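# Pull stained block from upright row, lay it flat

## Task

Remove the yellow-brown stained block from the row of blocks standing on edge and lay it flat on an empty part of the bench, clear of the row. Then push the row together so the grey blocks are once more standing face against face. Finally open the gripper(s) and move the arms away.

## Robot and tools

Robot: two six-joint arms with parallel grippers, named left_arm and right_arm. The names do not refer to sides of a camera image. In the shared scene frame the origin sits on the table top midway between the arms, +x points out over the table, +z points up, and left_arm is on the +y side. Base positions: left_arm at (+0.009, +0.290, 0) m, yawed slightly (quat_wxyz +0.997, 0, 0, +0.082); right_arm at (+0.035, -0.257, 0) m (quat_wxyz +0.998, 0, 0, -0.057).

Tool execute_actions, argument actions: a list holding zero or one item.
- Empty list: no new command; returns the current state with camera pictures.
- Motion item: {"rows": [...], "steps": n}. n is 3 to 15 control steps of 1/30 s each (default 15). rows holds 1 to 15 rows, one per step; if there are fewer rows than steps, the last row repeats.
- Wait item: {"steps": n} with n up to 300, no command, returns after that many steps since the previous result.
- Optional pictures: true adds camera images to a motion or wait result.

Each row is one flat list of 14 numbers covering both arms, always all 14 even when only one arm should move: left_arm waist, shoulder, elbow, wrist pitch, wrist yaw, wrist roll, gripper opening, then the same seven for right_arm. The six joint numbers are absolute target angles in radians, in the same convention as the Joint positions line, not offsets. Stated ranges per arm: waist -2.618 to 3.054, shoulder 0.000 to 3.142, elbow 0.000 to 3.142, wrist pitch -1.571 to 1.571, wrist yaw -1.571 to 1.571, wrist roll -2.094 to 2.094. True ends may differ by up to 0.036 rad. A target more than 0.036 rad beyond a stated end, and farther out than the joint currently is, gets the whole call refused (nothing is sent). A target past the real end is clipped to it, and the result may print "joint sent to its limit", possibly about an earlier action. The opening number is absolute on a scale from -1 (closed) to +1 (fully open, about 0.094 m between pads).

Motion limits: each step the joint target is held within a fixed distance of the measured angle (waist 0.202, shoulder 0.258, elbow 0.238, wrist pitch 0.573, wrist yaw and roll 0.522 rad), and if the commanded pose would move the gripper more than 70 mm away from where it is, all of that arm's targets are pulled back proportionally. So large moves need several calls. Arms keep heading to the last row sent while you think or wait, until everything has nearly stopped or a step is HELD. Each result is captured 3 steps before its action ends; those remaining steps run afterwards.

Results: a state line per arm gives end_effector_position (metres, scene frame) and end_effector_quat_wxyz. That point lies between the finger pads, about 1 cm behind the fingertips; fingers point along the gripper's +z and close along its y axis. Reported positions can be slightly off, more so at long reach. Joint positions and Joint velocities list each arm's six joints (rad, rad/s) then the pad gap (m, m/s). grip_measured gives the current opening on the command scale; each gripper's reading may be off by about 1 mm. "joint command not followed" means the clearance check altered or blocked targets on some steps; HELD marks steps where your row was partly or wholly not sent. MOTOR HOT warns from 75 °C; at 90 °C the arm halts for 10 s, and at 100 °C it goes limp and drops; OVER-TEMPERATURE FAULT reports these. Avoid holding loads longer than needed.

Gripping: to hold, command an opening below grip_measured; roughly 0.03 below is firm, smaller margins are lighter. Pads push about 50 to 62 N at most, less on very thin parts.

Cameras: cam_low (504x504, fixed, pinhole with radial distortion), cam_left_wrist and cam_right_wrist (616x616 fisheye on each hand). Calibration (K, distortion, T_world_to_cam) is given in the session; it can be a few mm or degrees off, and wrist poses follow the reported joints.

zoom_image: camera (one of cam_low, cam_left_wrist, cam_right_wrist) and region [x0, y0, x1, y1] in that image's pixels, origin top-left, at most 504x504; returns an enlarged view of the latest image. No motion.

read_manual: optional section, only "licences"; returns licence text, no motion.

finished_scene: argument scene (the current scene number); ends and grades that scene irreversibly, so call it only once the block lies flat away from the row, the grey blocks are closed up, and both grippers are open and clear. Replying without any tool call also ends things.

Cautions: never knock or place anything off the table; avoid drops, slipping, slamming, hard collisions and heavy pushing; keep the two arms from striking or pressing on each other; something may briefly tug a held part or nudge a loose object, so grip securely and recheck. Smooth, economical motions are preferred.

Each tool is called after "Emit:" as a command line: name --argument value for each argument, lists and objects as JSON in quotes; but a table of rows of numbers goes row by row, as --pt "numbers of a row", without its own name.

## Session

Emit:
execute_actions --actions '[]'

Scene clock: 0.00 s of 4800.00 s.
left_arm: end_effector_position=(+0.3838, +0.3305, +0.3428) grip_measured=+1.000 end_effector_quat_wxyz=(+0.432, -0.465, +0.578, -0.513) | right_arm: end_effector_position=(+0.6468, +0.0373, +0.2185) grip_measured=+1.000 end_effector_quat_wxyz=(+0.322, +0.205, +0.776, +0.502)
Joint positions: left_arm=[ 0.186  1.067  0.904  0.045  0.539 -1.487  0.094] | right_arm=[ 0.466  2.317  1.995  0.009 -0.373  1.141  0.094]
Joint velocities: left_arm=[-0.012 -0.002 -0.007  0.022 -0.037  0.022  0.   ] | right_arm=[-0.002  0.007 -0.017 -0.037 -0.022 -0.007  0.   ]
Motor temperatures (°C, as the motors report them): left_arm=[30 33 29 30 30 31] | right_arm=[32 30 31 30 32 31]
camera_calibration (this result's frames):
cam_left_wrist: T_world_to_cam=[[0.119743, 0.225044, 0.966963, -0.450724], [-0.663031, -0.706807, 0.246603, 0.4414], [0.738953, -0.670656, 0.064576, 0.0285737], [0, 0, 0, 1]] pos_world=[0.325519, 0.43258, 0.325137]
cam_right_wrist: T_world_to_cam=[[-0.0390138, -0.351984, -0.935193, 0.247465], [-0.997808, 0.0637927, 0.0176159, 0.655819], [0.053458, 0.93383, -0.353701, 0.109698], [0, 0, 0, 1]] pos_world=[0.658172, -0.0571718, 0.258675]

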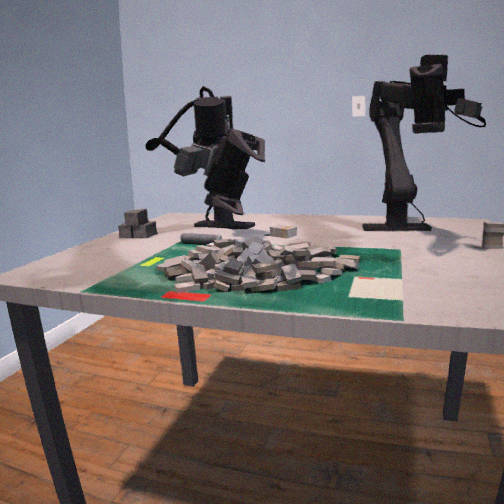

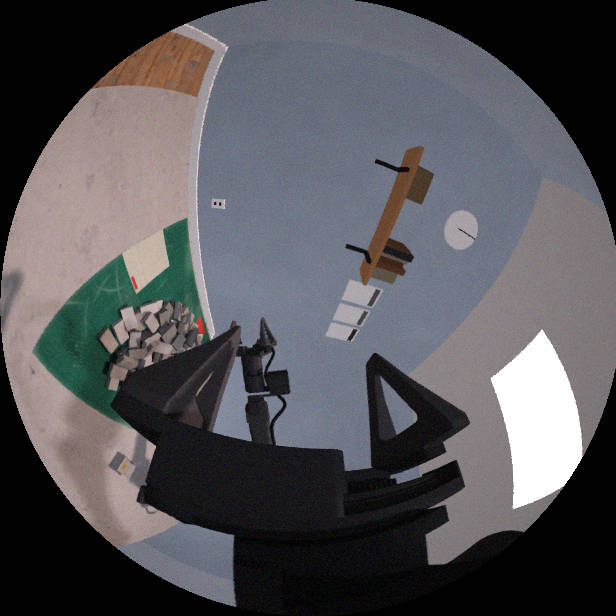

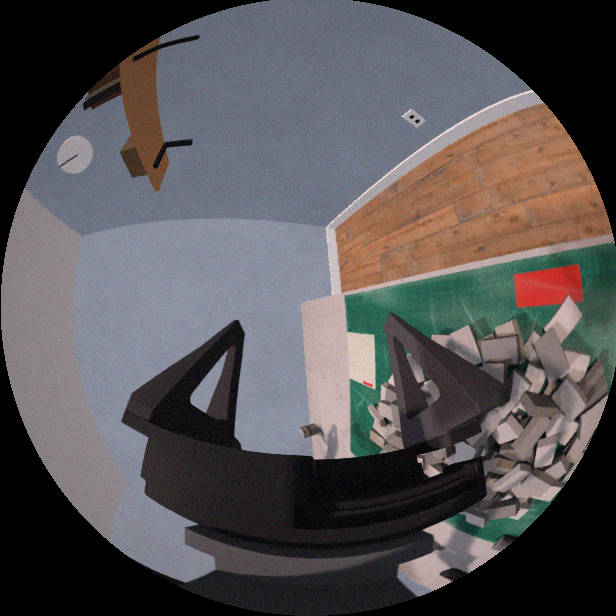

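Emit:
zoom_image --camera "cam_low" --region '[230, 200, 330, 260]'

Emit:
zoom_image --camera "cam_left_wrist" --region '[90, 430, 170, 510]'

Region (230, 200, 330, 260) of cam_low's 504x504 image, scaled by 5.040, with more detail than that image has; it fills the top 302 rows of this view, and the rest is white.

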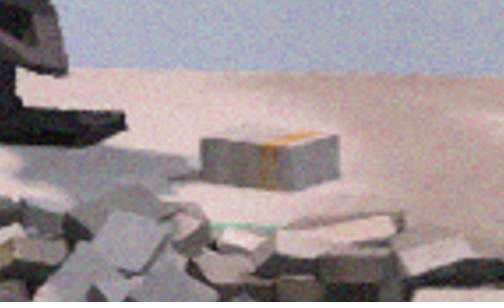

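Region (90, 430, 170, 510) of cam_left_wrist's 616x616 image, scaled by 6.300, with more detail than that image has.

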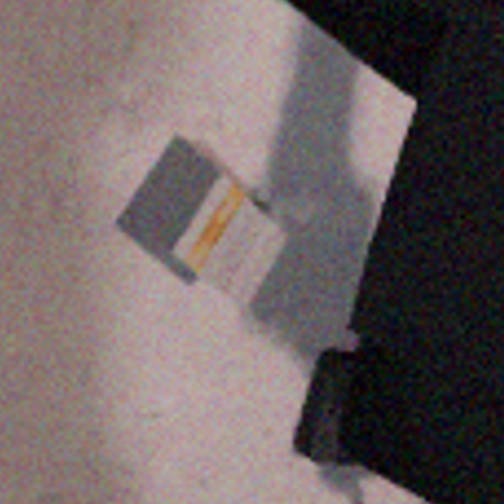

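Emit:
execute_actions --actions '[{"rows":[[0.185,1.068,0.905,0.043,0.538,-1.486,1,0.467,2.316,1.994,0.007,-0.372,1.139,1],[0.183,1.070,0.907,0.036,0.536,-1.483,1,0.471,2.312,1.990,0.002,-0.371,1.135,1],[0.180,1.073,0.911,0.026,0.532,-1.478,1,0.476,2.306,1.983,-0.006,-0.368,1.127,1],[0.176,1.077,0.916,0.011,0.527,-1.472,1,0.484,2.297,1.974,-0.018,-0.365,1.116,1],[0.171,1.082,0.922,-0.007,0.521,-1.464,1,0.494,2.287,1.963,-0.033,-0.360,1.103,1],[0.164,1.089,0.929,-0.029,0.513,-1.454,1,0.505,2.274,1.950,-0.050,-0.355,1.087,1],[0.157,1.096,0.938,-0.054,0.504,-1.443,1,0.518,2.260,1.935,-0.070,-0.349,1.069,1],[0.148,1.104,0.947,-0.082,0.494,-1.430,1,0.533,2.244,1.918,-0.093,-0.342,1.048,1],[0.139,1.113,0.958,-0.113,0.483,-1.417,1,0.550,2.226,1.899,-0.118,-0.334,1.025,1],[0.129,1.123,0.969,-0.147,0.471,-1.402,1,0.568,2.206,1.878,-0.145,-0.326,1.001,1],[0.118,1.133,0.981,-0.183,0.458,-1.385,1,0.587,2.185,1.856,-0.174,-0.317,0.974,1],[0.107,1.145,0.995,-0.222,0.444,-1.368,1,0.607,2.163,1.833,-0.205,-0.308,0.946,1],[0.095,1.157,1.008,-0.263,0.430,-1.350,1,0.629,2.140,1.808,-0.237,-0.298,0.916,1],[0.082,1.169,1.023,-0.305,0.415,-1.331,1,0.652,2.115,1.782,-0.272,-0.287,0.885,1],[0.069,1.182,1.038,-0.349,0.399,-1.311,1,0.675,2.090,1.755,-0.307,-0.276,0.853,1]],"steps":15}]' --pictures false

Emit:
execute_actions --actions '[{"rows":[[0.056,1.195,1.053,-0.395,0.383,-1.291,1,0.699,2.063,1.727,-0.344,-0.265,0.819,1],[0.042,1.209,1.069,-0.442,0.366,-1.270,1,0.724,2.036,1.698,-0.381,-0.254,0.785,1],[0.028,1.223,1.086,-0.490,0.349,-1.249,1,0.750,2.008,1.669,-0.420,-0.242,0.750,1],[0.013,1.237,1.102,-0.540,0.332,-1.227,1,0.776,1.980,1.639,-0.459,-0.230,0.714,1],[-0.002,1.252,1.119,-0.589,0.314,-1.205,1,0.802,1.951,1.609,-0.499,-0.217,0.678,1],[-0.017,1.266,1.136,-0.640,0.296,-1.182,1,0.829,1.922,1.578,-0.540,-0.205,0.641,1],[-0.031,1.281,1.153,-0.690,0.278,-1.160,1,0.856,1.893,1.547,-0.580,-0.193,0.604,1],[-0.047,1.296,1.171,-0.741,0.261,-1.137,1,0.882,1.864,1.517,-0.621,-0.180,0.567,1],[-0.061,1.311,1.188,-0.791,0.243,-1.115,1,0.909,1.835,1.486,-0.661,-0.168,0.530,1],[-0.076,1.325,1.205,-0.842,0.225,-1.092,1,0.936,1.806,1.455,-0.702,-0.156,0.493,1],[-0.091,1.340,1.222,-0.892,0.207,-1.070,1,0.962,1.777,1.425,-0.742,-0.143,0.457,1],[-0.106,1.354,1.238,-0.941,0.190,-1.048,1,0.988,1.749,1.395,-0.781,-0.131,0.421,1],[-0.120,1.368,1.255,-0.989,0.173,-1.027,1,1.014,1.721,1.366,-0.820,-0.119,0.386,1],[-0.134,1.382,1.271,-1.036,0.156,-1.006,1,1.039,1.694,1.337,-0.857,-0.108,0.351,1],[-0.147,1.395,1.286,-1.082,0.140,-0.986,1,1.063,1.667,1.309,-0.894,-0.097,0.318,1]],"steps":15}]' --pictures false

Emit:
execute_actions --actions '[{"rows":[[-0.160,1.408,1.301,-1.126,0.124,-0.966,1,1.087,1.642,1.282,-0.929,-0.086,0.286,1],[-0.173,1.420,1.316,-1.169,0.109,-0.947,1,1.109,1.617,1.256,-0.964,-0.075,0.255,1],[-0.185,1.432,1.329,-1.209,0.095,-0.929,1,1.131,1.594,1.231,-0.996,-0.065,0.225,1],[-0.196,1.444,1.343,-1.248,0.081,-0.912,1,1.151,1.572,1.208,-1.027,-0.056,0.197,1],[-0.207,1.454,1.355,-1.284,0.068,-0.895,1,1.170,1.551,1.186,-1.056,-0.047,0.170,1],[-0.217,1.464,1.366,-1.318,0.056,-0.880,1,1.188,1.531,1.165,-1.083,-0.039,0.146,1],[-0.226,1.473,1.377,-1.349,0.045,-0.867,1,1.205,1.513,1.146,-1.108,-0.031,0.123,1],[-0.235,1.481,1.386,-1.377,0.035,-0.854,1,1.220,1.497,1.129,-1.131,-0.024,0.102,1],[-0.242,1.488,1.395,-1.402,0.026,-0.843,1,1.233,1.483,1.114,-1.151,-0.018,0.084,1],[-0.249,1.495,1.402,-1.424,0.018,-0.833,1,1.244,1.470,1.101,-1.168,-0.013,0.068,1],[-0.254,1.500,1.408,-1.442,0.012,-0.825,1,1.254,1.460,1.090,-1.182,-0.008,0.055,1],[-0.258,1.504,1.413,-1.457,0.007,-0.819,1,1.262,1.451,1.081,-1.194,-0.005,0.044,1],[-0.261,1.507,1.417,-1.467,0.003,-0.814,1,1.267,1.445,1.074,-1.202,-0.002,0.036,1],[-0.263,1.509,1.419,-1.474,0.001,-0.811,1,1.271,1.441,1.070,-1.208,-0.001,0.032,1],[-0.264,1.510,1.420,-1.476,0,-0.810,1,1.272,1.440,1.069,-1.210,0,0.030,1]],"steps":15}]' --pictures false

Emit:
execute_actions --actions '[{"steps":12}]' --pictures true

Scene clock: 9.03 s of 4800.00 s.
left_arm: end_effector_position=(+0.3915, +0.3218, +0.3184) grip_measured=+1.000 end_effector_quat_wxyz=(+0.399, -0.488, +0.609, -0.481) | right_arm: end_effector_position=(+0.5997, +0.0680, +0.2035) grip_measured=+1.000 end_effector_quat_wxyz=(+0.300, +0.164, +0.819, +0.461)
Joint positions: left_arm=[ 0.136  1.11   0.949 -0.089  0.491 -1.434  0.094] | right_arm=[ 0.546  2.225  1.885 -0.09  -0.333  1.042  0.094]
Joint velocities: left_arm=[-0.31   0.325  0.354 -0.813 -0.374  0.403  0.   ] | right_arm=[ 0.569 -0.598 -0.632 -0.667  0.198 -0.652  0.   ]
Motor temperatures (°C, as the motors report them): left_arm=[30 33 31 32 30 31] | right_arm=[32 37 33 33 32 31]
Steps of this call (steps 1 to 90: nothing new was sent; then 5.63 s passed at rest; steps 91 to 102: the first 12 steps of this action). Readings (joint positions):
91: left_arm=[0.186 1.067 0.904 0.045 0.539 -1.487] | right_arm=[0.466 2.317 1.995 0.009 -0.373 1.141]
92: left_arm=[0.186 1.067 0.904 0.045 0.539 -1.487] | right_arm=[0.466 2.317 1.995 0.009 -0.373 1.141]
94: left_arm=[0.186 1.067 0.904 0.042 0.538 -1.487] | right_arm=[0.467 2.317 1.995 0.008 -0.373 1.138]
98: left_arm=[0.174 1.073 0.909 0.001 0.522 -1.473] | right_arm=[0.485 2.292 1.961 -0.017 -0.358 1.108]
102: the state above

Scene clock: 9.53 s of 4800.00 s.
left_arm: end_effector_position=(+0.3764, +0.2781, +0.2199) grip_measured=+1.000 end_effector_quat_wxyz=(+0.239, -0.503, +0.780, -0.286) | right_arm: end_effector_position=(+0.3338, +0.1209, +0.1515) grip_measured=+1.000 end_effector_quat_wxyz=(+0.179, -0.147, +0.934, +0.273)
Joint positions: left_arm=[-0.07   1.317  1.185 -0.716  0.27  -1.154  0.094] | right_arm=[ 0.944  1.813  1.467 -0.585 -0.194  0.58   0.094]
Joint velocities: left_arm=[-0.422  0.427  0.501 -1.502 -0.535  0.623  0.   ] | right_arm=[ 0.716 -0.808 -0.886 -1.15   0.315 -1.004  0.   ]
Motor temperatures (°C, as the motors report them): left_arm=[30 33 31 32 30 31] | right_arm=[32 38 33 33 32 31]
Steps of this call (steps 1 to 3: the last 3 steps of your previous action; steps 4 to 15: the first 12 steps of this action). Readings (joint positions):
4: left_arm=[0.089 1.159 1.003 -0.221 0.444 -1.376] | right_arm=[0.646 2.130 1.790 -0.193 -0.304 0.945]
5: left_arm=[0.076 1.172 1.018 -0.259 0.430 -1.358] | right_arm=[0.674 2.103 1.764 -0.223 -0.296 0.917]
7: left_arm=[0.049 1.199 1.050 -0.342 0.401 -1.322] | right_arm=[0.730 2.047 1.708 -0.287 -0.280 0.856]
11: left_arm=[-0.011 1.257 1.117 -0.523 0.337 -1.241] | right_arm=[0.839 1.929 1.590 -0.429 -0.240 0.722]
15: the state above

Scene clock: 10.03 s of 4800.00 s.
left_arm: end_effector_position=(+0.2868, +0.2597, +0.1694) grip_measured=+1.000 end_effector_quat_wxyz=(+0.045, -0.387, +0.919, -0.056) | right_arm: end_effector_position=(+0.1442, -0.0070, +0.1025) grip_measured=+1.000 end_effector_quat_wxyz=(+0.028, -0.479, +0.876, +0.048)
Joint positions: left_arm=[-0.24   1.482  1.376 -1.333  0.058 -0.877  0.094] | right_arm=[ 1.242  1.485  1.117 -1.1   -0.045  0.13   0.094]
Joint velocities: left_arm=[-0.164  0.154  0.193 -0.842 -0.271  0.374  0.   ] | right_arm=[ 0.261 -0.32  -0.335 -0.667  0.286 -0.491  0.   ]
Motor temperatures (°C, as the motors report them): left_arm=[30 33 31 32 30 31] | right_arm=[32 38 33 33 32 31]
Steps of this call (steps 1 to 3: the last 3 steps of your previous action; steps 4 to 15: the first 12 steps of this action). Readings (joint positions):
4: left_arm=[-0.127 1.373 1.250 -0.909 0.203 -1.067] | right_arm=[1.046 1.703 1.348 -0.744 -0.148 0.439]
5: left_arm=[-0.141 1.386 1.264 -0.956 0.187 -1.047] | right_arm=[1.070 1.677 1.320 -0.783 -0.137 0.405]
7: left_arm=[-0.166 1.411 1.293 -1.046 0.157 -1.006] | right_arm=[1.116 1.628 1.268 -0.858 -0.115 0.339]
11: left_arm=[-0.209 1.453 1.342 -1.208 0.101 -0.934] | right_arm=[1.191 1.543 1.179 -0.994 -0.076 0.221]
15: the state above

Scene clock: 10.43 s of 4800.00 s.
left_arm: end_effector_position=(+0.2609, +0.2659, +0.1685) grip_measured=+1.000 end_effector_quat_wxyz=(+0.003, -0.358, +0.934, -0.010) | right_arm: end_effector_position=(+0.1314, -0.0352, +0.0999) grip_measured=+1.000 end_effector_quat_wxyz=(-0.000, -0.526, +0.850, +0.007)
Joint positions: left_arm=[-0.253  1.494  1.394 -1.456  0.016 -0.822  0.094] | right_arm=[ 1.265  1.458  1.088 -1.194 -0.011  0.042  0.094]
Joint velocities: left_arm=[-0.002  0.007  0.002 -0.051 -0.022  0.095  0.   ] | right_arm=[-0.002 -0.017  0.012 -0.007 -0.007 -0.037  0.   ]
Motor temperatures (°C, as the motors report them): left_arm=[30 33 31 32 30 31] | right_arm=[32 38 33 33 32 31]
Kept back: nothing.
Steps of this call (steps 1 to 3: the last 3 steps of your previous action; steps 4 to 12: the robot went on to your last target). Readings (joint positions):
1: left_arm=[-0.245 1.486 1.382 -1.357 0.050 -0.867] | right_arm=[1.251 1.475 1.106 -1.121 -0.039 0.112]
2: left_arm=[-0.249 1.490 1.386 -1.378 0.043 -0.857] | right_arm=[1.257 1.467 1.098 -1.139 -0.034 0.098]
4: left_arm=[-0.252 1.494 1.391 -1.410 0.033 -0.843] | right_arm=[1.264 1.459 1.089 -1.167 -0.026 0.075]
8: left_arm=[-0.253 1.494 1.393 -1.443 0.021 -0.828] | right_arm=[1.265 1.458 1.088 -1.189 -0.016 0.051]
12: the state above
camera_calibration (this result's frames):
cam_left_wrist: T_world_to_cam=[[0.841712, -0.538171, 0.0435, -0.0827787], [-0.471821, -0.69398, 0.543854, 0.253863], [-0.262498, -0.478293, -0.838052, 0.449593], [0, 0, 0, 1]] pos_world=[0.307471, 0.346664, 0.242319]
cam_right_wrist: T_world_to_cam=[[0.857933, -0.513137, -0.0253318, -0.123531], [-0.369406, -0.650389, 0.663727, -0.0239686], [-0.357059, -0.560076, -0.747546, 0.203643], [0, 0, 0, 1]] pos_world=[0.16984, 0.0350784, 0.165012]

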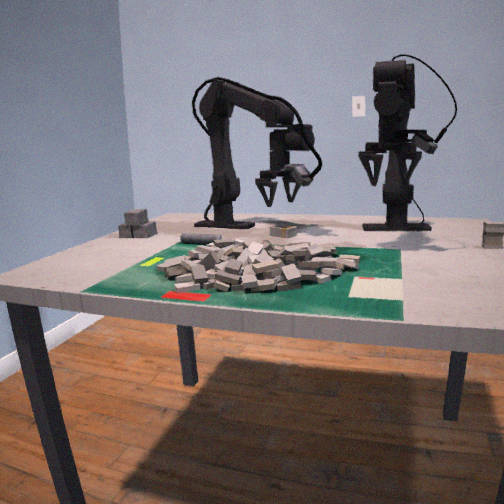

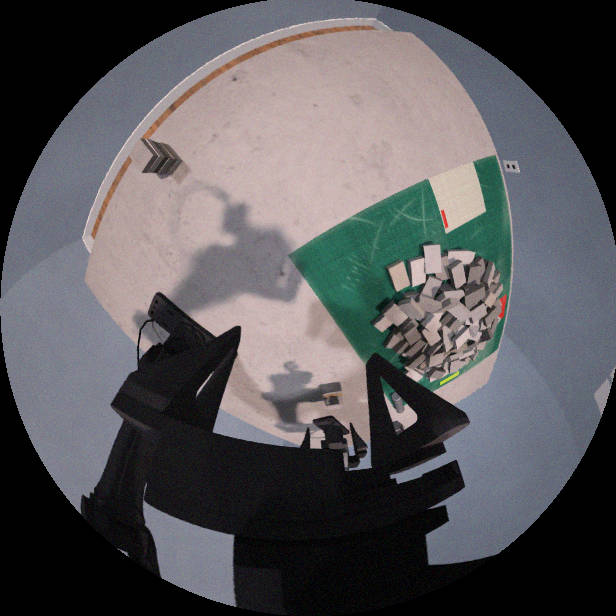

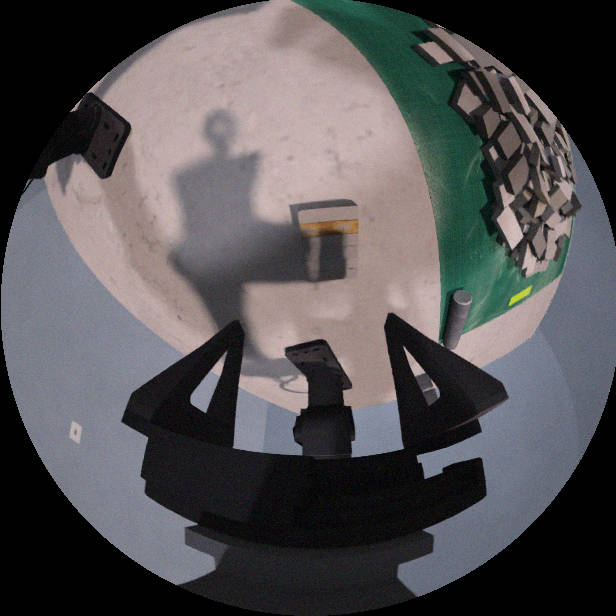

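Emit:
zoom_image --camera "cam_right_wrist" --region '[280, 190, 380, 290]'

Region (280, 190, 380, 290) of cam_right_wrist's 616x616 image, scaled by 5.040, with more detail than that image has.

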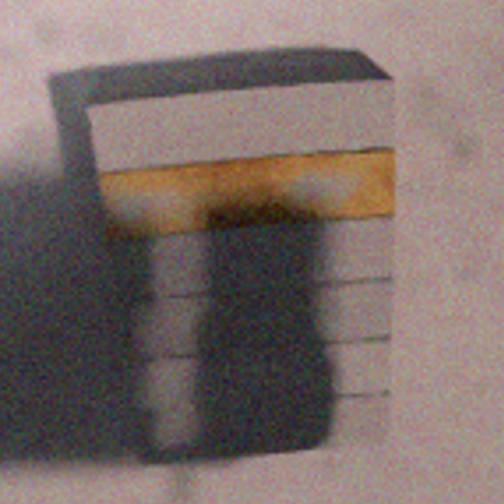

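Emit:
zoom_image --camera "cam_right_wrist" --region '[284, 192, 368, 246]'

Emit:
zoom_image --camera "cam_right_wrist" --region '[290, 230, 370, 290]'

Emit:
zoom_image --camera "cam_left_wrist" --region '[300, 370, 360, 420]'

Region (284, 192, 368, 246) of cam_right_wrist's 616x616 image, scaled by 6.000, with more detail than that image has; it fills the top 324 rows of this view, and the rest is white.

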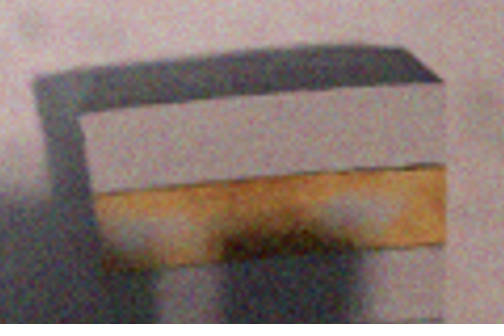

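Region (290, 230, 370, 290) of cam_right_wrist's 616x616 image, scaled by 6.300, with more detail than that image has; it fills the top 378 rows of this view, and the rest is white.

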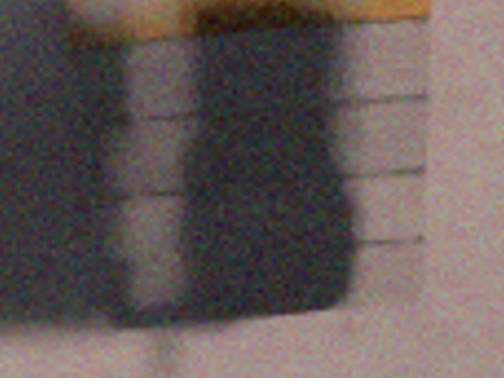

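Region (300, 370, 360, 420) of cam_left_wrist's 616x616 image, scaled by 8.400, with more detail than that image has.

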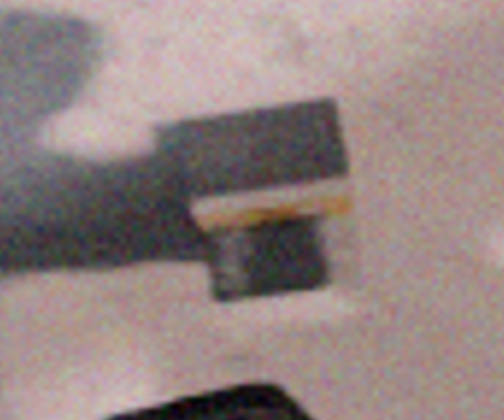

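Emit:
execute_actions --actions '[{"rows":[[-0.264,1.510,1.420,-1.476,0,-0.810,1,1.264,1.460,1.069,-1.196,0,0.028,1],[-0.264,1.510,1.420,-1.476,0,-0.810,1,1.260,1.465,1.069,-1.190,0,0.023,1],[-0.264,1.510,1.420,-1.476,0,-0.810,1,1.254,1.474,1.068,-1.180,0,0.016,1],[-0.264,1.510,1.420,-1.476,0,-0.810,1,1.247,1.485,1.067,-1.167,0,0.007,1],[-0.264,1.510,1.420,-1.476,0,-0.810,1,1.239,1.498,1.066,-1.152,0,-0.004,1],[-0.264,1.510,1.420,-1.476,0,-0.810,1,1.230,1.514,1.065,-1.134,0,-0.015,1],[-0.264,1.510,1.420,-1.476,0,-0.810,1,1.222,1.531,1.064,-1.114,0,-0.026,1],[-0.264,1.510,1.420,-1.476,0,-0.810,1,1.214,1.549,1.063,-1.093,0,-0.037,1],[-0.264,1.510,1.420,-1.476,0,-0.810,1,1.207,1.569,1.062,-1.071,0,-0.046,1],[-0.264,1.510,1.420,-1.476,0,-0.810,1,1.201,1.588,1.060,-1.048,0,-0.053,0.92],[-0.264,1.510,1.420,-1.476,0,-0.810,1,1.197,1.609,1.059,-1.025,0,-0.058,0.84],[-0.264,1.510,1.420,-1.476,0,-0.810,1,1.196,1.628,1.057,-1.002,0,-0.060,0.76],[-0.264,1.510,1.420,-1.476,0,-0.810,1,1.196,1.648,1.056,-0.980,0,-0.060,0.68],[-0.264,1.510,1.420,-1.476,0,-0.810,1,1.196,1.666,1.055,-0.959,0,-0.060,0.6],[-0.264,1.510,1.420,-1.476,0,-0.810,1,1.196,1.683,1.054,-0.939,0,-0.060,0.52]],"steps":15}]' --pictures false

Emit:
execute_actions --actions '[{"rows":[[-0.264,1.510,1.420,-1.476,0,-0.810,1,1.196,1.699,1.053,-0.921,0,-0.060,0.45],[-0.264,1.510,1.420,-1.476,0,-0.810,1,1.196,1.712,1.052,-0.906,0,-0.060,0.39],[-0.264,1.510,1.420,-1.476,0,-0.810,1,1.196,1.723,1.051,-0.893,0,-0.060,0.34],[-0.264,1.510,1.420,-1.476,0,-0.810,1,1.196,1.732,1.050,-0.883,0,-0.060,0.31],[-0.264,1.510,1.420,-1.476,0,-0.810,1,1.196,1.737,1.050,-0.877,0,-0.060,0.30],[-0.264,1.510,1.420,-1.476,0,-0.810,1,1.196,1.739,1.050,-0.875,0,-0.060,0.30]],"steps":15}]' --pictures true

Scene clock: 18.27 s of 4800.00 s.
left_arm: end_effector_position=(+0.2592, +0.2667, +0.1686) grip_measured=+1.000 end_effector_quat_wxyz=(+0.000, -0.356, +0.934, -0.007) | right_arm: end_effector_position=(+0.1534, -0.0242, +0.0705) grip_measured=+0.801 end_effector_quat_wxyz=(-0.012, -0.532, +0.847, -0.003)
Joint positions: left_arm=[-0.253  1.494  1.394 -1.464  0.012 -0.818  0.094] | right_arm=[ 1.208  1.583  1.088 -1.099 -0.007 -0.028  0.085]
Joint velocities: left_arm=[-0.002 -0.007  0.002 -0.037  0.007 -0.022  0.   ] | right_arm=[-0.134  0.608  0.012  0.535  0.11  -0.139 -0.078]
Motor temperatures (°C, as the motors report them): left_arm=[30 34 32 32 30 31] | right_arm=[32 36 32 32 32 31]
Steps of this call (steps 1 to 30: the robot went on to your last target; steps 31 to 90: nothing new was sent; then 4.43 s passed at rest; steps 91 to 102: the first 12 steps of this action). Readings (joint positions):
91: left_arm=[-0.253 1.494 1.394 -1.464 0.012 -0.818] | right_arm=[1.265 1.458 1.088 -1.197 -0.008 0.035]
92: left_arm=[-0.253 1.494 1.394 -1.464 0.012 -0.818] | right_arm=[1.265 1.458 1.088 -1.197 -0.008 0.034]
94: left_arm=[-0.253 1.494 1.394 -1.464 0.012 -0.818] | right_arm=[1.264 1.460 1.088 -1.196 -0.008 0.028]
98: left_arm=[-0.253 1.494 1.394 -1.464 0.012 -0.818] | right_arm=[1.238 1.501 1.088 -1.167 -0.008 0.002]
102: the state above

Scene clock: 18.77 s of 4800.00 s.
left_arm: end_effector_position=(+0.2592, +0.2667, +0.1686) grip_measured=+1.000 end_effector_quat_wxyz=(+0.000, -0.356, +0.934, -0.007) | right_arm: end_effector_position=(+0.1697, +0.0034, +0.0256) grip_measured=+0.302 end_effector_quat_wxyz=(-0.001, -0.540, +0.841, +0.003)
Joint positions: left_arm=[-0.253  1.494  1.394 -1.464  0.012 -0.818  0.094] | right_arm=[ 1.203  1.736  1.067 -0.899 -0.006 -0.054  0.061]
Joint velocities: left_arm=[ 0.002  0.007 -0.002  0.022  0.051  0.007  0.   ] | right_arm=[-0.012  0.002 -0.002  0.066 -0.007 -0.066  0.   ]
Motor temperatures (°C, as the motors report them): left_arm=[30 34 32 32 30 31] | right_arm=[32 36 32 32 32 31]
Steps of this call (steps 1 to 3: the last 3 steps of your previous action; steps 4 to 15: the first 12 steps of this action). Readings (joint positions):
4: left_arm=[-0.253 1.494 1.394 -1.464 0.012 -0.818] | right_arm=[1.203 1.663 1.077 -1.016 -0.006 -0.044]
5: left_arm=[-0.253 1.494 1.394 -1.464 0.012 -0.818] | right_arm=[1.203 1.680 1.075 -0.997 -0.006 -0.046]
7: left_arm=[-0.253 1.494 1.394 -1.464 0.012 -0.818] | right_arm=[1.203 1.710 1.071 -0.963 -0.006 -0.049]
11: left_arm=[-0.253 1.494 1.394 -1.464 0.012 -0.818] | right_arm=[1.203 1.736 1.067 -0.918 -0.006 -0.053]
15: the state above
camera_calibration (this result's frames):
cam_left_wrist: T_world_to_cam=[[0.839529, -0.542152, 0.0355279, -0.0779197], [-0.471249, -0.694071, 0.544233, 0.253345], [-0.270398, -0.473642, -0.838182, 0.450389], [0, 0, 0, 1]] pos_world=[0.306589, 0.346918, 0.242397]
cam_right_wrist: T_world_to_cam=[[0.87436, -0.484879, -0.0196662, -0.141506], [-0.349977, -0.658135, 0.666614, 0.0612765], [-0.33617, -0.575978, -0.745144, 0.1799], [0, 0, 0, 1]] pos_world=[0.205649, 0.0753334, 0.0904205]

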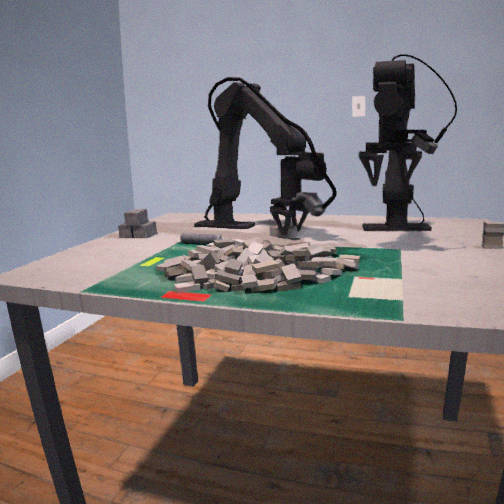

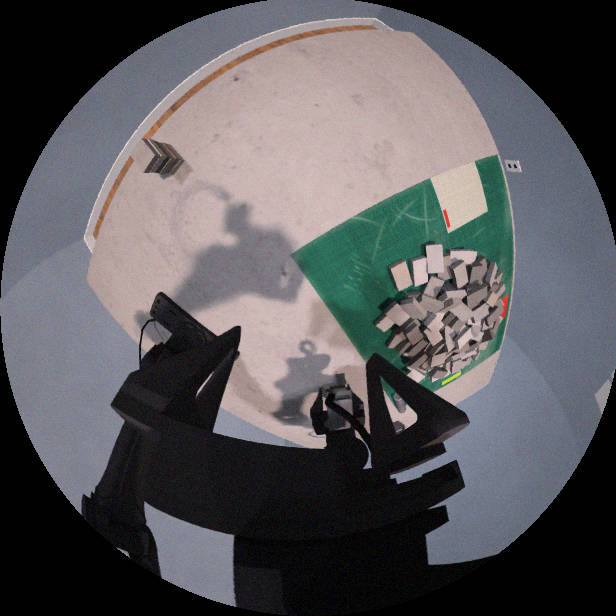

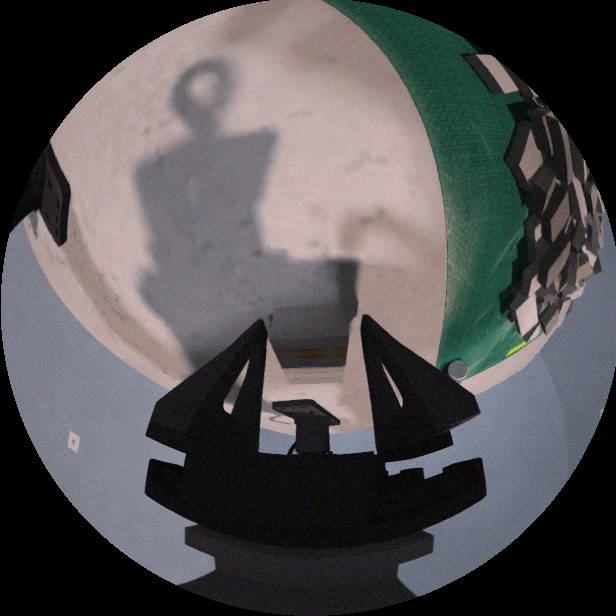

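Emit:
execute_actions --actions '[]'

Emit:
zoom_image --camera "cam_right_wrist" --region '[250, 290, 380, 400]'

Scene clock: 18.87 s of 4800.00 s.
left_arm: end_effector_position=(+0.2592, +0.2667, +0.1686) grip_measured=+1.000 end_effector_quat_wxyz=(+0.000, -0.356, +0.934, -0.007) | right_arm: end_effector_position=(+0.1704, +0.0046, +0.0256) grip_measured=+0.302 end_effector_quat_wxyz=(+0.002, -0.540, +0.841, +0.004)
Joint positions: left_arm=[-0.253  1.494  1.394 -1.464  0.012 -0.818  0.094] | right_arm=[ 1.203  1.736  1.067 -0.894 -0.006 -0.054  0.061]
Joint velocities: left_arm=[-0.007  0.002 -0.007 -0.037  0.007 -0.007  0.   ] | right_arm=[-0.007  0.022 -0.002  0.066 -0.022 -0.022  0.001]
Motor temperatures (°C, as the motors report them): left_arm=[30 34 32 32 30 31] | right_arm=[32 36 32 32 32 31]
Kept back: nothing.
Steps of this call (steps 1 to 3: the last 3 steps of your previous action). Readings (joint positions):
1: left_arm=[-0.253 1.494 1.394 -1.464 0.012 -0.818] | right_arm=[1.203 1.736 1.067 -0.898 -0.006 -0.054]
2: left_arm=[-0.253 1.494 1.394 -1.464 0.012 -0.818] | right_arm=[1.203 1.736 1.067 -0.895 -0.006 -0.054]
3: the state above
camera_calibration (this result's frames):
cam_left_wrist: T_world_to_cam=[[0.839529, -0.542152, 0.0355279, -0.0779197], [-0.471249, -0.694071, 0.544233, 0.253345], [-0.270398, -0.473642, -0.838182, 0.450389], [0, 0, 0, 1]] pos_world=[0.306589, 0.346918, 0.242397]
cam_right_wrist: T_world_to_cam=[[0.874594, -0.484452, -0.019787, -0.141514], [-0.351376, -0.661413, 0.662622, 0.0626184], [-0.334096, -0.572573, -0.748693, 0.18051], [0, 0, 0, 1]] pos_world=[0.206077, 0.0762153, 0.0908542]

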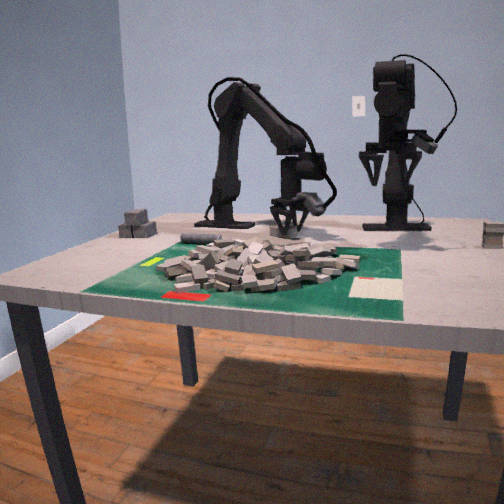

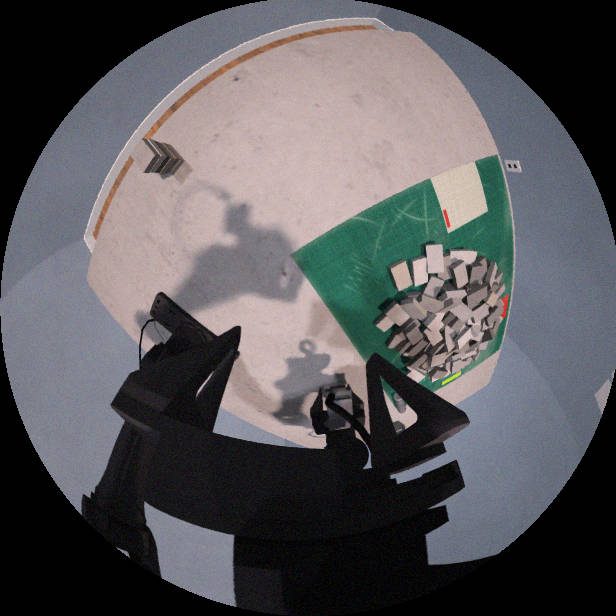

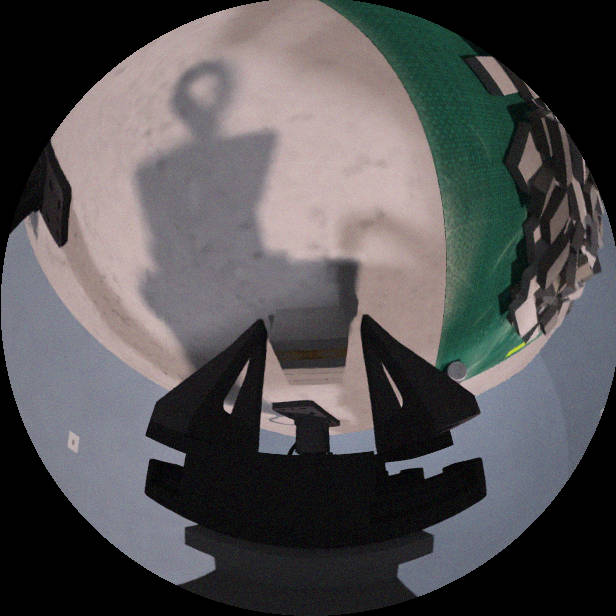

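Region (250, 290, 380, 400) of cam_right_wrist's 616x616 image, scaled by 3.877, with more detail than that image has; it fills the top 426 rows of this view, and the rest is white.

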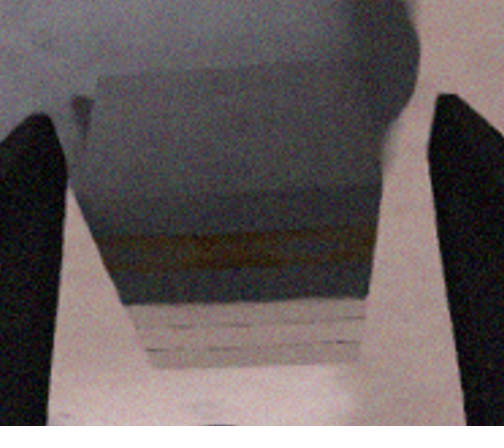

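Emit:
execute_actions --actions '[]'

Scene clock: 19.77 s of 4800.00 s.
left_arm: end_effector_position=(+0.2592, +0.2667, +0.1686) grip_measured=+1.000 end_effector_quat_wxyz=(+0.000, -0.356, +0.934, -0.007) | right_arm: end_effector_position=(+0.1709, +0.0056, +0.0256) grip_measured=+0.302 end_effector_quat_wxyz=(+0.004, -0.541, +0.841, +0.006)
Joint positions: left_arm=[-0.253  1.494  1.394 -1.464  0.012 -0.818  0.094] | right_arm=[ 1.203  1.736  1.067 -0.89  -0.006 -0.055  0.061]
Joint velocities: left_arm=[ 0.002 -0.017 -0.002 -0.037 -0.007 -0.11   0.   ] | right_arm=[-0.002 -0.002 -0.007 -0.051  0.022 -0.066  0.001]
Motor temperatures (°C, as the motors report them): left_arm=[30 34 32 32 30 31] | right_arm=[32 36 32 32 32 31]
Kept back: nothing.
Steps of this call (steps 1 to 27: the robot went on to your last target). Readings (joint positions):
1: left_arm=[-0.253 1.494 1.394 -1.464 0.012 -0.818] | right_arm=[1.203 1.736 1.067 -0.893 -0.006 -0.055]
2: left_arm=[-0.253 1.494 1.394 -1.464 0.012 -0.818] | right_arm=[1.203 1.736 1.067 -0.892 -0.006 -0.055]
4: left_arm=[-0.253 1.494 1.394 -1.464 0.012 -0.818] | right_arm=[1.203 1.736 1.067 -0.891 -0.006 -0.055]
8: left_arm=[-0.253 1.494 1.394 -1.464 0.012 -0.818] | right_arm=[1.203 1.736 1.067 -0.890 -0.006 -0.055]
27: the state above
camera_calibration (this result's frames):
cam_left_wrist: T_world_to_cam=[[0.839529, -0.542152, 0.0355279, -0.0779197], [-0.471249, -0.694071, 0.544233, 0.253345], [-0.270398, -0.473642, -0.838182, 0.450389], [0, 0, 0, 1]] pos_world=[0.306589, 0.346918, 0.242397]
cam_right_wrist: T_world_to_cam=[[0.875006, -0.483704, -0.0198816, -0.14156], [-0.352281, -0.664361, 0.659183, 0.0637235], [-0.332058, -0.569785, -0.75172, 0.180985], [0, 0, 0, 1]] pos_world=[0.206412, 0.0769851, 0.0912303]

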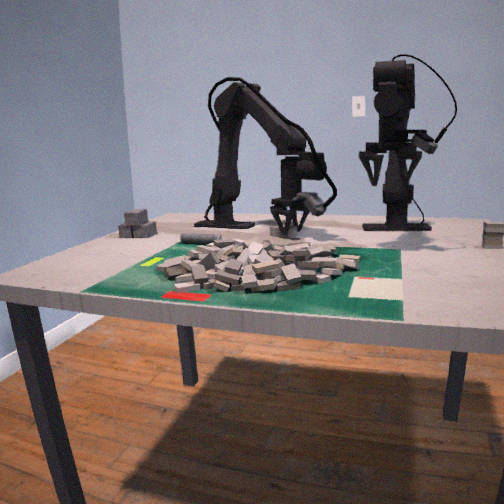

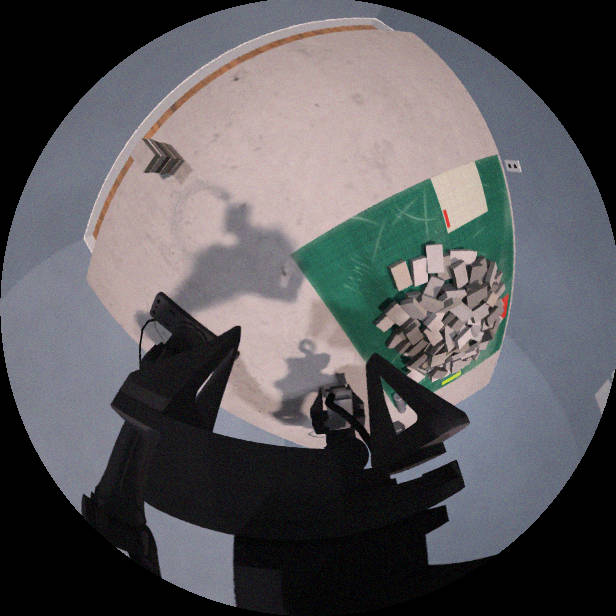

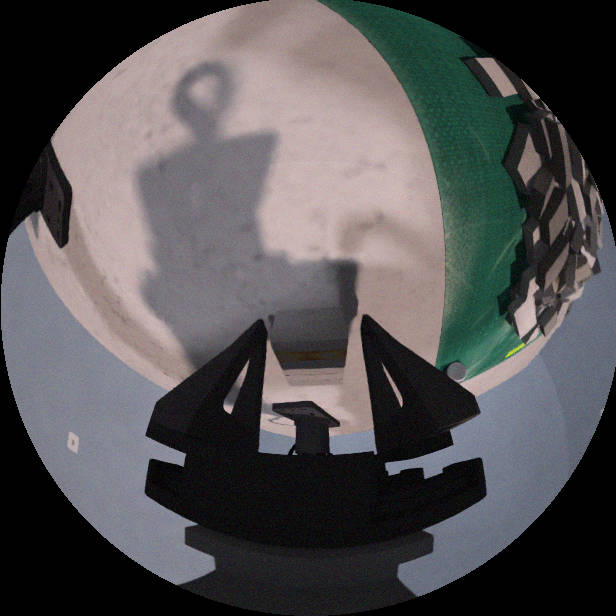

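Emit:
zoom_image --camera "cam_right_wrist" --region '[240, 290, 390, 410]'

Emit:
zoom_image --camera "cam_low" --region '[250, 190, 350, 250]'

Region (240, 290, 390, 410) of cam_right_wrist's 616x616 image, scaled by 3.360, with more detail than that image has; it fills the top 403 rows of this view, and the rest is white.

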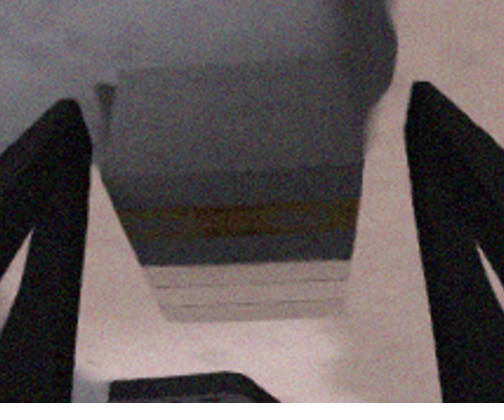

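Region (250, 190, 350, 250) of cam_low's 504x504 image, scaled by 5.040, with more detail than that image has; it fills the top 302 rows of this view, and the rest is white.

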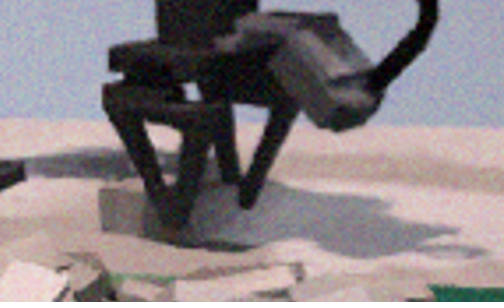

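Emit:
zoom_image --camera "cam_right_wrist" --region '[255, 300, 375, 390]'

Region (255, 300, 375, 390) of cam_right_wrist's 616x616 image, scaled by 4.200, with more detail than that image has; it fills the top 378 rows of this view, and the rest is white.

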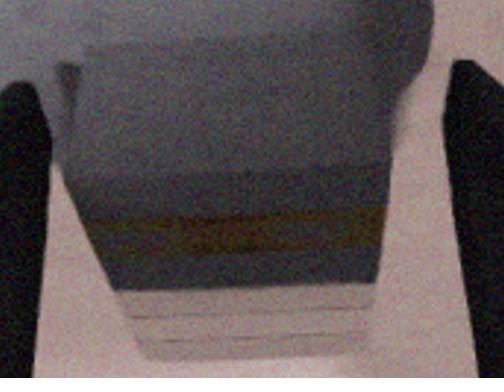

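Emit:
execute_actions --actions '[{"rows": [[-0.264,1.510,1.420,-1.476,0,-0.810,1, 1.205,1.739,1.052,-0.893,0,-0.060,0.29],[-0.264,1.510,1.420,-1.476,0,-0.810,1, 1.207,1.739,1.052,-0.895,0,-0.061,0.27],[-0.264,1.510,1.420,-1.476,0,-0.810,1, 1.209,1.739,1.052,-0.897,0,-0.062,0.24],[-0.264,1.510,1.420,-1.476,0,-0.810,1, 1.211,1.739,1.052,-0.899,0,-0.062,0.21],[-0.264,1.510,1.420,-1.476,0,-0.810,1, 1.213,1.739,1.052,-0.901,0,-0.062,0.18],[-0.264,1.510,1.420,-1.476,0,-0.810,1, 1.215,1.739,1.052,-0.903,0,-0.062,0.15],[-0.264,1.510,1.420,-1.476,0,-0.810,1, 1.216,1.739,1.052,-0.905,0,-0.062,0.12],[-0.264,1.510,1.420,-1.476,0,-0.810,1, 1.216,1.739,1.052,-0.906,0,-0.062,0.095],[-0.264,1.510,1.420,-1.476,0,-0.810,1, 1.216,1.739,1.052,-0.906,0,-0.062,0.075],[-0.264,1.510,1.420,-1.476,0,-0.810,1, 1.216,1.739,1.052,-0.906,0,-0.062,0.058],[-0.264,1.510,1.420,-1.476,0,-0.810,1, 1.216,1.739,1.052,-0.906,0,-0.062,0.044],[-0.264,1.510,1.420,-1.476,0,-0.810,1, 1.216,1.739,1.052,-0.906,0,-0.062,0.032],[-0.264,1.510,1.420,-1.476,0,-0.810,1, 1.216,1.739,1.052,-0.906,0,-0.062,0.022],[-0.264,1.510,1.420,-1.476,0,-0.810,1, 1.216,1.739,1.052,-0.906,0,-0.062,0.012],[-0.264,1.510,1.420,-1.476,0,-0.810,1, 1.216,1.739,1.052,-0.906,0,-0.062,0.002]], "steps": 15}]'

Emit:
execute_actions --actions '[{"rows": [[-0.264,1.510,1.420,-1.476,0,-0.810,1, 1.216,1.739,1.052,-0.906,0,-0.062,-0.008],[-0.264,1.510,1.420,-1.476,0,-0.810,1, 1.216,1.739,1.052,-0.906,0,-0.062,-0.018],[-0.264,1.510,1.420,-1.476,0,-0.810,1, 1.216,1.739,1.052,-0.906,0,-0.062,-0.028],[-0.264,1.510,1.420,-1.476,0,-0.810,1, 1.216,1.739,1.052,-0.906,0,-0.062,-0.038],[-0.264,1.510,1.420,-1.476,0,-0.810,1, 1.216,1.739,1.052,-0.906,0,-0.062,-0.048],[-0.264,1.510,1.420,-1.476,0,-0.810,1, 1.216,1.739,1.052,-0.906,0,-0.062,-0.058],[-0.264,1.510,1.420,-1.476,0,-0.810,1, 1.216,1.739,1.052,-0.906,0,-0.062,-0.068],[-0.264,1.510,1.420,-1.476,0,-0.810,1, 1.216,1.739,1.052,-0.906,0,-0.062,-0.078],[-0.264,1.510,1.420,-1.476,0,-0.810,1, 1.216,1.739,1.052,-0.906,0,-0.062,-0.085]], "steps": 13}]' --pictures true

Emit:
zoom_image --camera "cam_right_wrist" --region '[255, 300, 375, 390]'

Scene clock: 26.23 s of 4800.00 s.
left_arm: end_effector_position=(+0.2592, +0.2667, +0.1686) grip_measured=+1.000 end_effector_quat_wxyz=(+0.000, -0.356, +0.934, -0.007) | right_arm: end_effector_position=(+0.1693, +0.0058, +0.0256) grip_measured=+0.040 end_effector_quat_wxyz=(+0.003, -0.543, +0.839, +0.005)
Joint positions: left_arm=[-0.253  1.494  1.394 -1.464  0.012 -0.818  0.094] | right_arm=[ 1.208  1.736  1.067 -0.892 -0.006 -0.057  0.049]
Joint velocities: left_arm=[-0.017 -0.002  0.012 -0.081  0.037  0.022  0.   ] | right_arm=[-0.007 -0.007  0.002  0.007  0.007 -0.037 -0.012]
Motor temperatures (°C, as the motors report them): left_arm=[30 34 32 31 30 31] | right_arm=[32 35 32 31 32 31]
Steps of this call (steps 1 to 15: the robot went on to your last target; steps 16 to 90: nothing new was sent; then 3.07 s passed at rest; steps 91 to 102: the first 12 steps of this action). Readings (joint positions):
91: left_arm=[-0.253 1.494 1.394 -1.464 0.012 -0.818] | right_arm=[1.203 1.736 1.067 -0.889 -0.006 -0.055]
92: left_arm=[-0.253 1.494 1.394 -1.464 0.012 -0.818] | right_arm=[1.203 1.736 1.067 -0.889 -0.006 -0.055]
94: left_arm=[-0.253 1.494 1.394 -1.464 0.012 -0.818] | right_arm=[1.203 1.736 1.067 -0.889 -0.006 -0.056]
98: left_arm=[-0.253 1.494 1.394 -1.464 0.012 -0.818] | right_arm=[1.205 1.736 1.067 -0.890 -0.006 -0.056]
102: the state above

Scene clock: 26.67 s of 4800.00 s.
left_arm: end_effector_position=(+0.2592, +0.2667, +0.1686) grip_measured=+1.000 end_effector_quat_wxyz=(+0.000, -0.356, +0.934, -0.007) | right_arm: end_effector_position=(+0.1692, +0.0056, +0.0256) grip_measured=-0.071 end_effector_quat_wxyz=(+0.002, -0.544, +0.839, +0.005)
Joint positions: left_arm=[-0.253  1.494  1.394 -1.464  0.012 -0.818  0.094] | right_arm=[ 1.208  1.736  1.067 -0.893 -0.006 -0.057  0.044]
Joint velocities: left_arm=[-0.022 -0.007 -0.017  0.037 -0.022  0.051  0.   ] | right_arm=[-0.002  0.002  0.002 -0.022  0.022  0.022 -0.   ]
Motor temperatures (°C, as the motors report them): left_arm=[30 34 32 31 30 31] | right_arm=[32 35 32 31 32 31]
Steps of this call (steps 1 to 3: the last 3 steps of your previous action; steps 4 to 13: the first 10 steps of this action). Readings (joint positions):
4: left_arm=[-0.253 1.494 1.394 -1.464 0.012 -0.818] | right_arm=[1.208 1.736 1.067 -0.893 -0.006 -0.057]
5: left_arm=[-0.253 1.494 1.394 -1.464 0.012 -0.818] | right_arm=[1.208 1.736 1.067 -0.893 -0.006 -0.057]
7: left_arm=[-0.253 1.494 1.394 -1.464 0.012 -0.818] | right_arm=[1.208 1.736 1.067 -0.893 -0.006 -0.057]
11: left_arm=[-0.253 1.494 1.394 -1.464 0.012 -0.818] | right_arm=[1.208 1.736 1.067 -0.893 -0.006 -0.057]
13: the state above
camera_calibration (this result's frames):
cam_left_wrist: T_world_to_cam=[[0.839529, -0.542152, 0.0355279, -0.0779197], [-0.471249, -0.694071, 0.544233, 0.253345], [-0.270398, -0.473642, -0.838182, 0.450389], [0, 0, 0, 1]] pos_world=[0.306589, 0.346918, 0.242397]
cam_right_wrist: T_world_to_cam=[[0.878279, -0.477738, -0.0197981, -0.140704], [-0.346801, -0.664975, 0.661466, 0.0621599], [-0.329173, -0.574086, -0.749714, 0.179912], [0, 0, 0, 1]] pos_world=[0.204357, 0.0774, 0.0909802]

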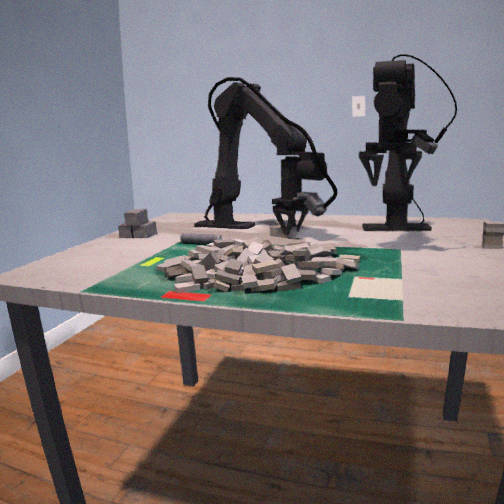

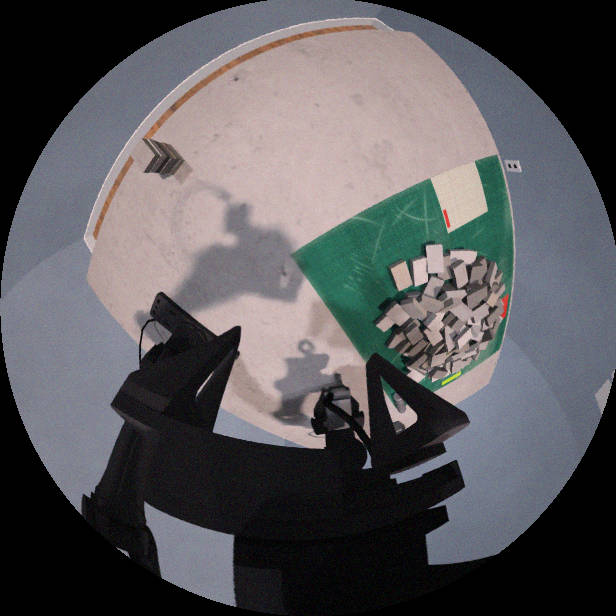

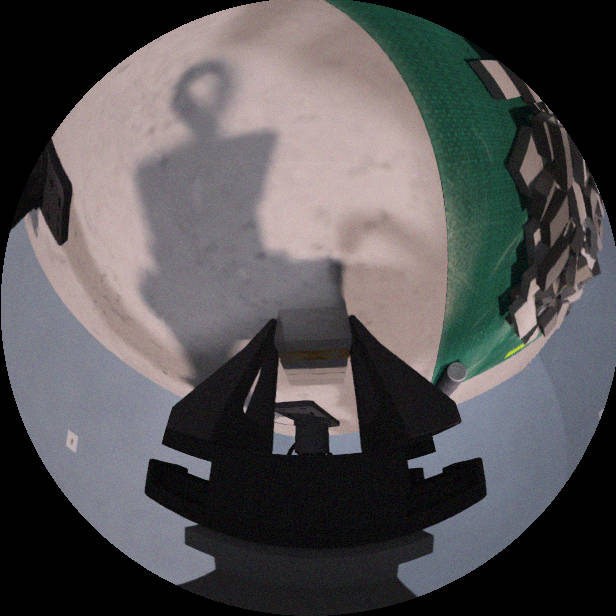

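Region (255, 300, 375, 390) of cam_right_wrist's 616x616 image, scaled by 4.200, with more detail than that image has; it fills the top 378 rows of this view, and the rest is white.

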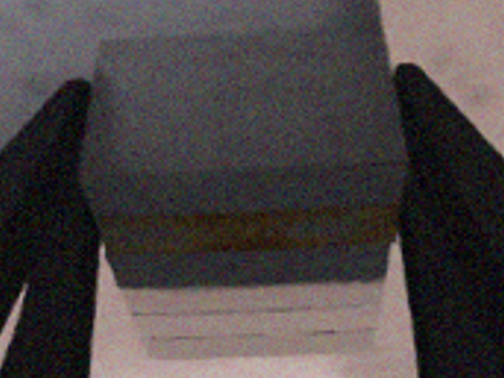

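Emit:
zoom_image --camera "cam_right_wrist" --region '[262, 325, 312, 385]'

Emit:
zoom_image --camera "cam_right_wrist" --region '[325, 320, 375, 380]'

Region (262, 325, 312, 385) of cam_right_wrist's 616x616 image, scaled by 8.400, with more detail than that image has.

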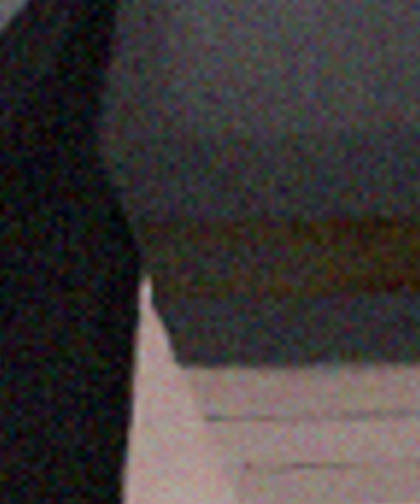

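Region (325, 320, 375, 380) of cam_right_wrist's 616x616 image, scaled by 8.400, with more detail than that image has.

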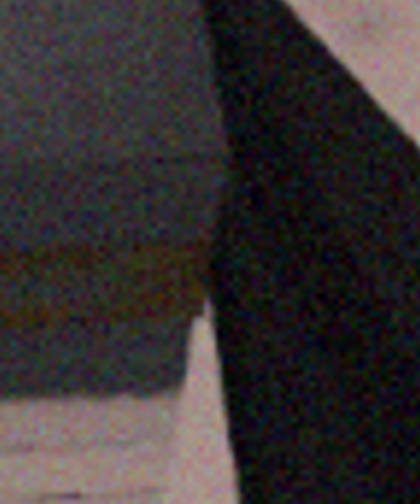

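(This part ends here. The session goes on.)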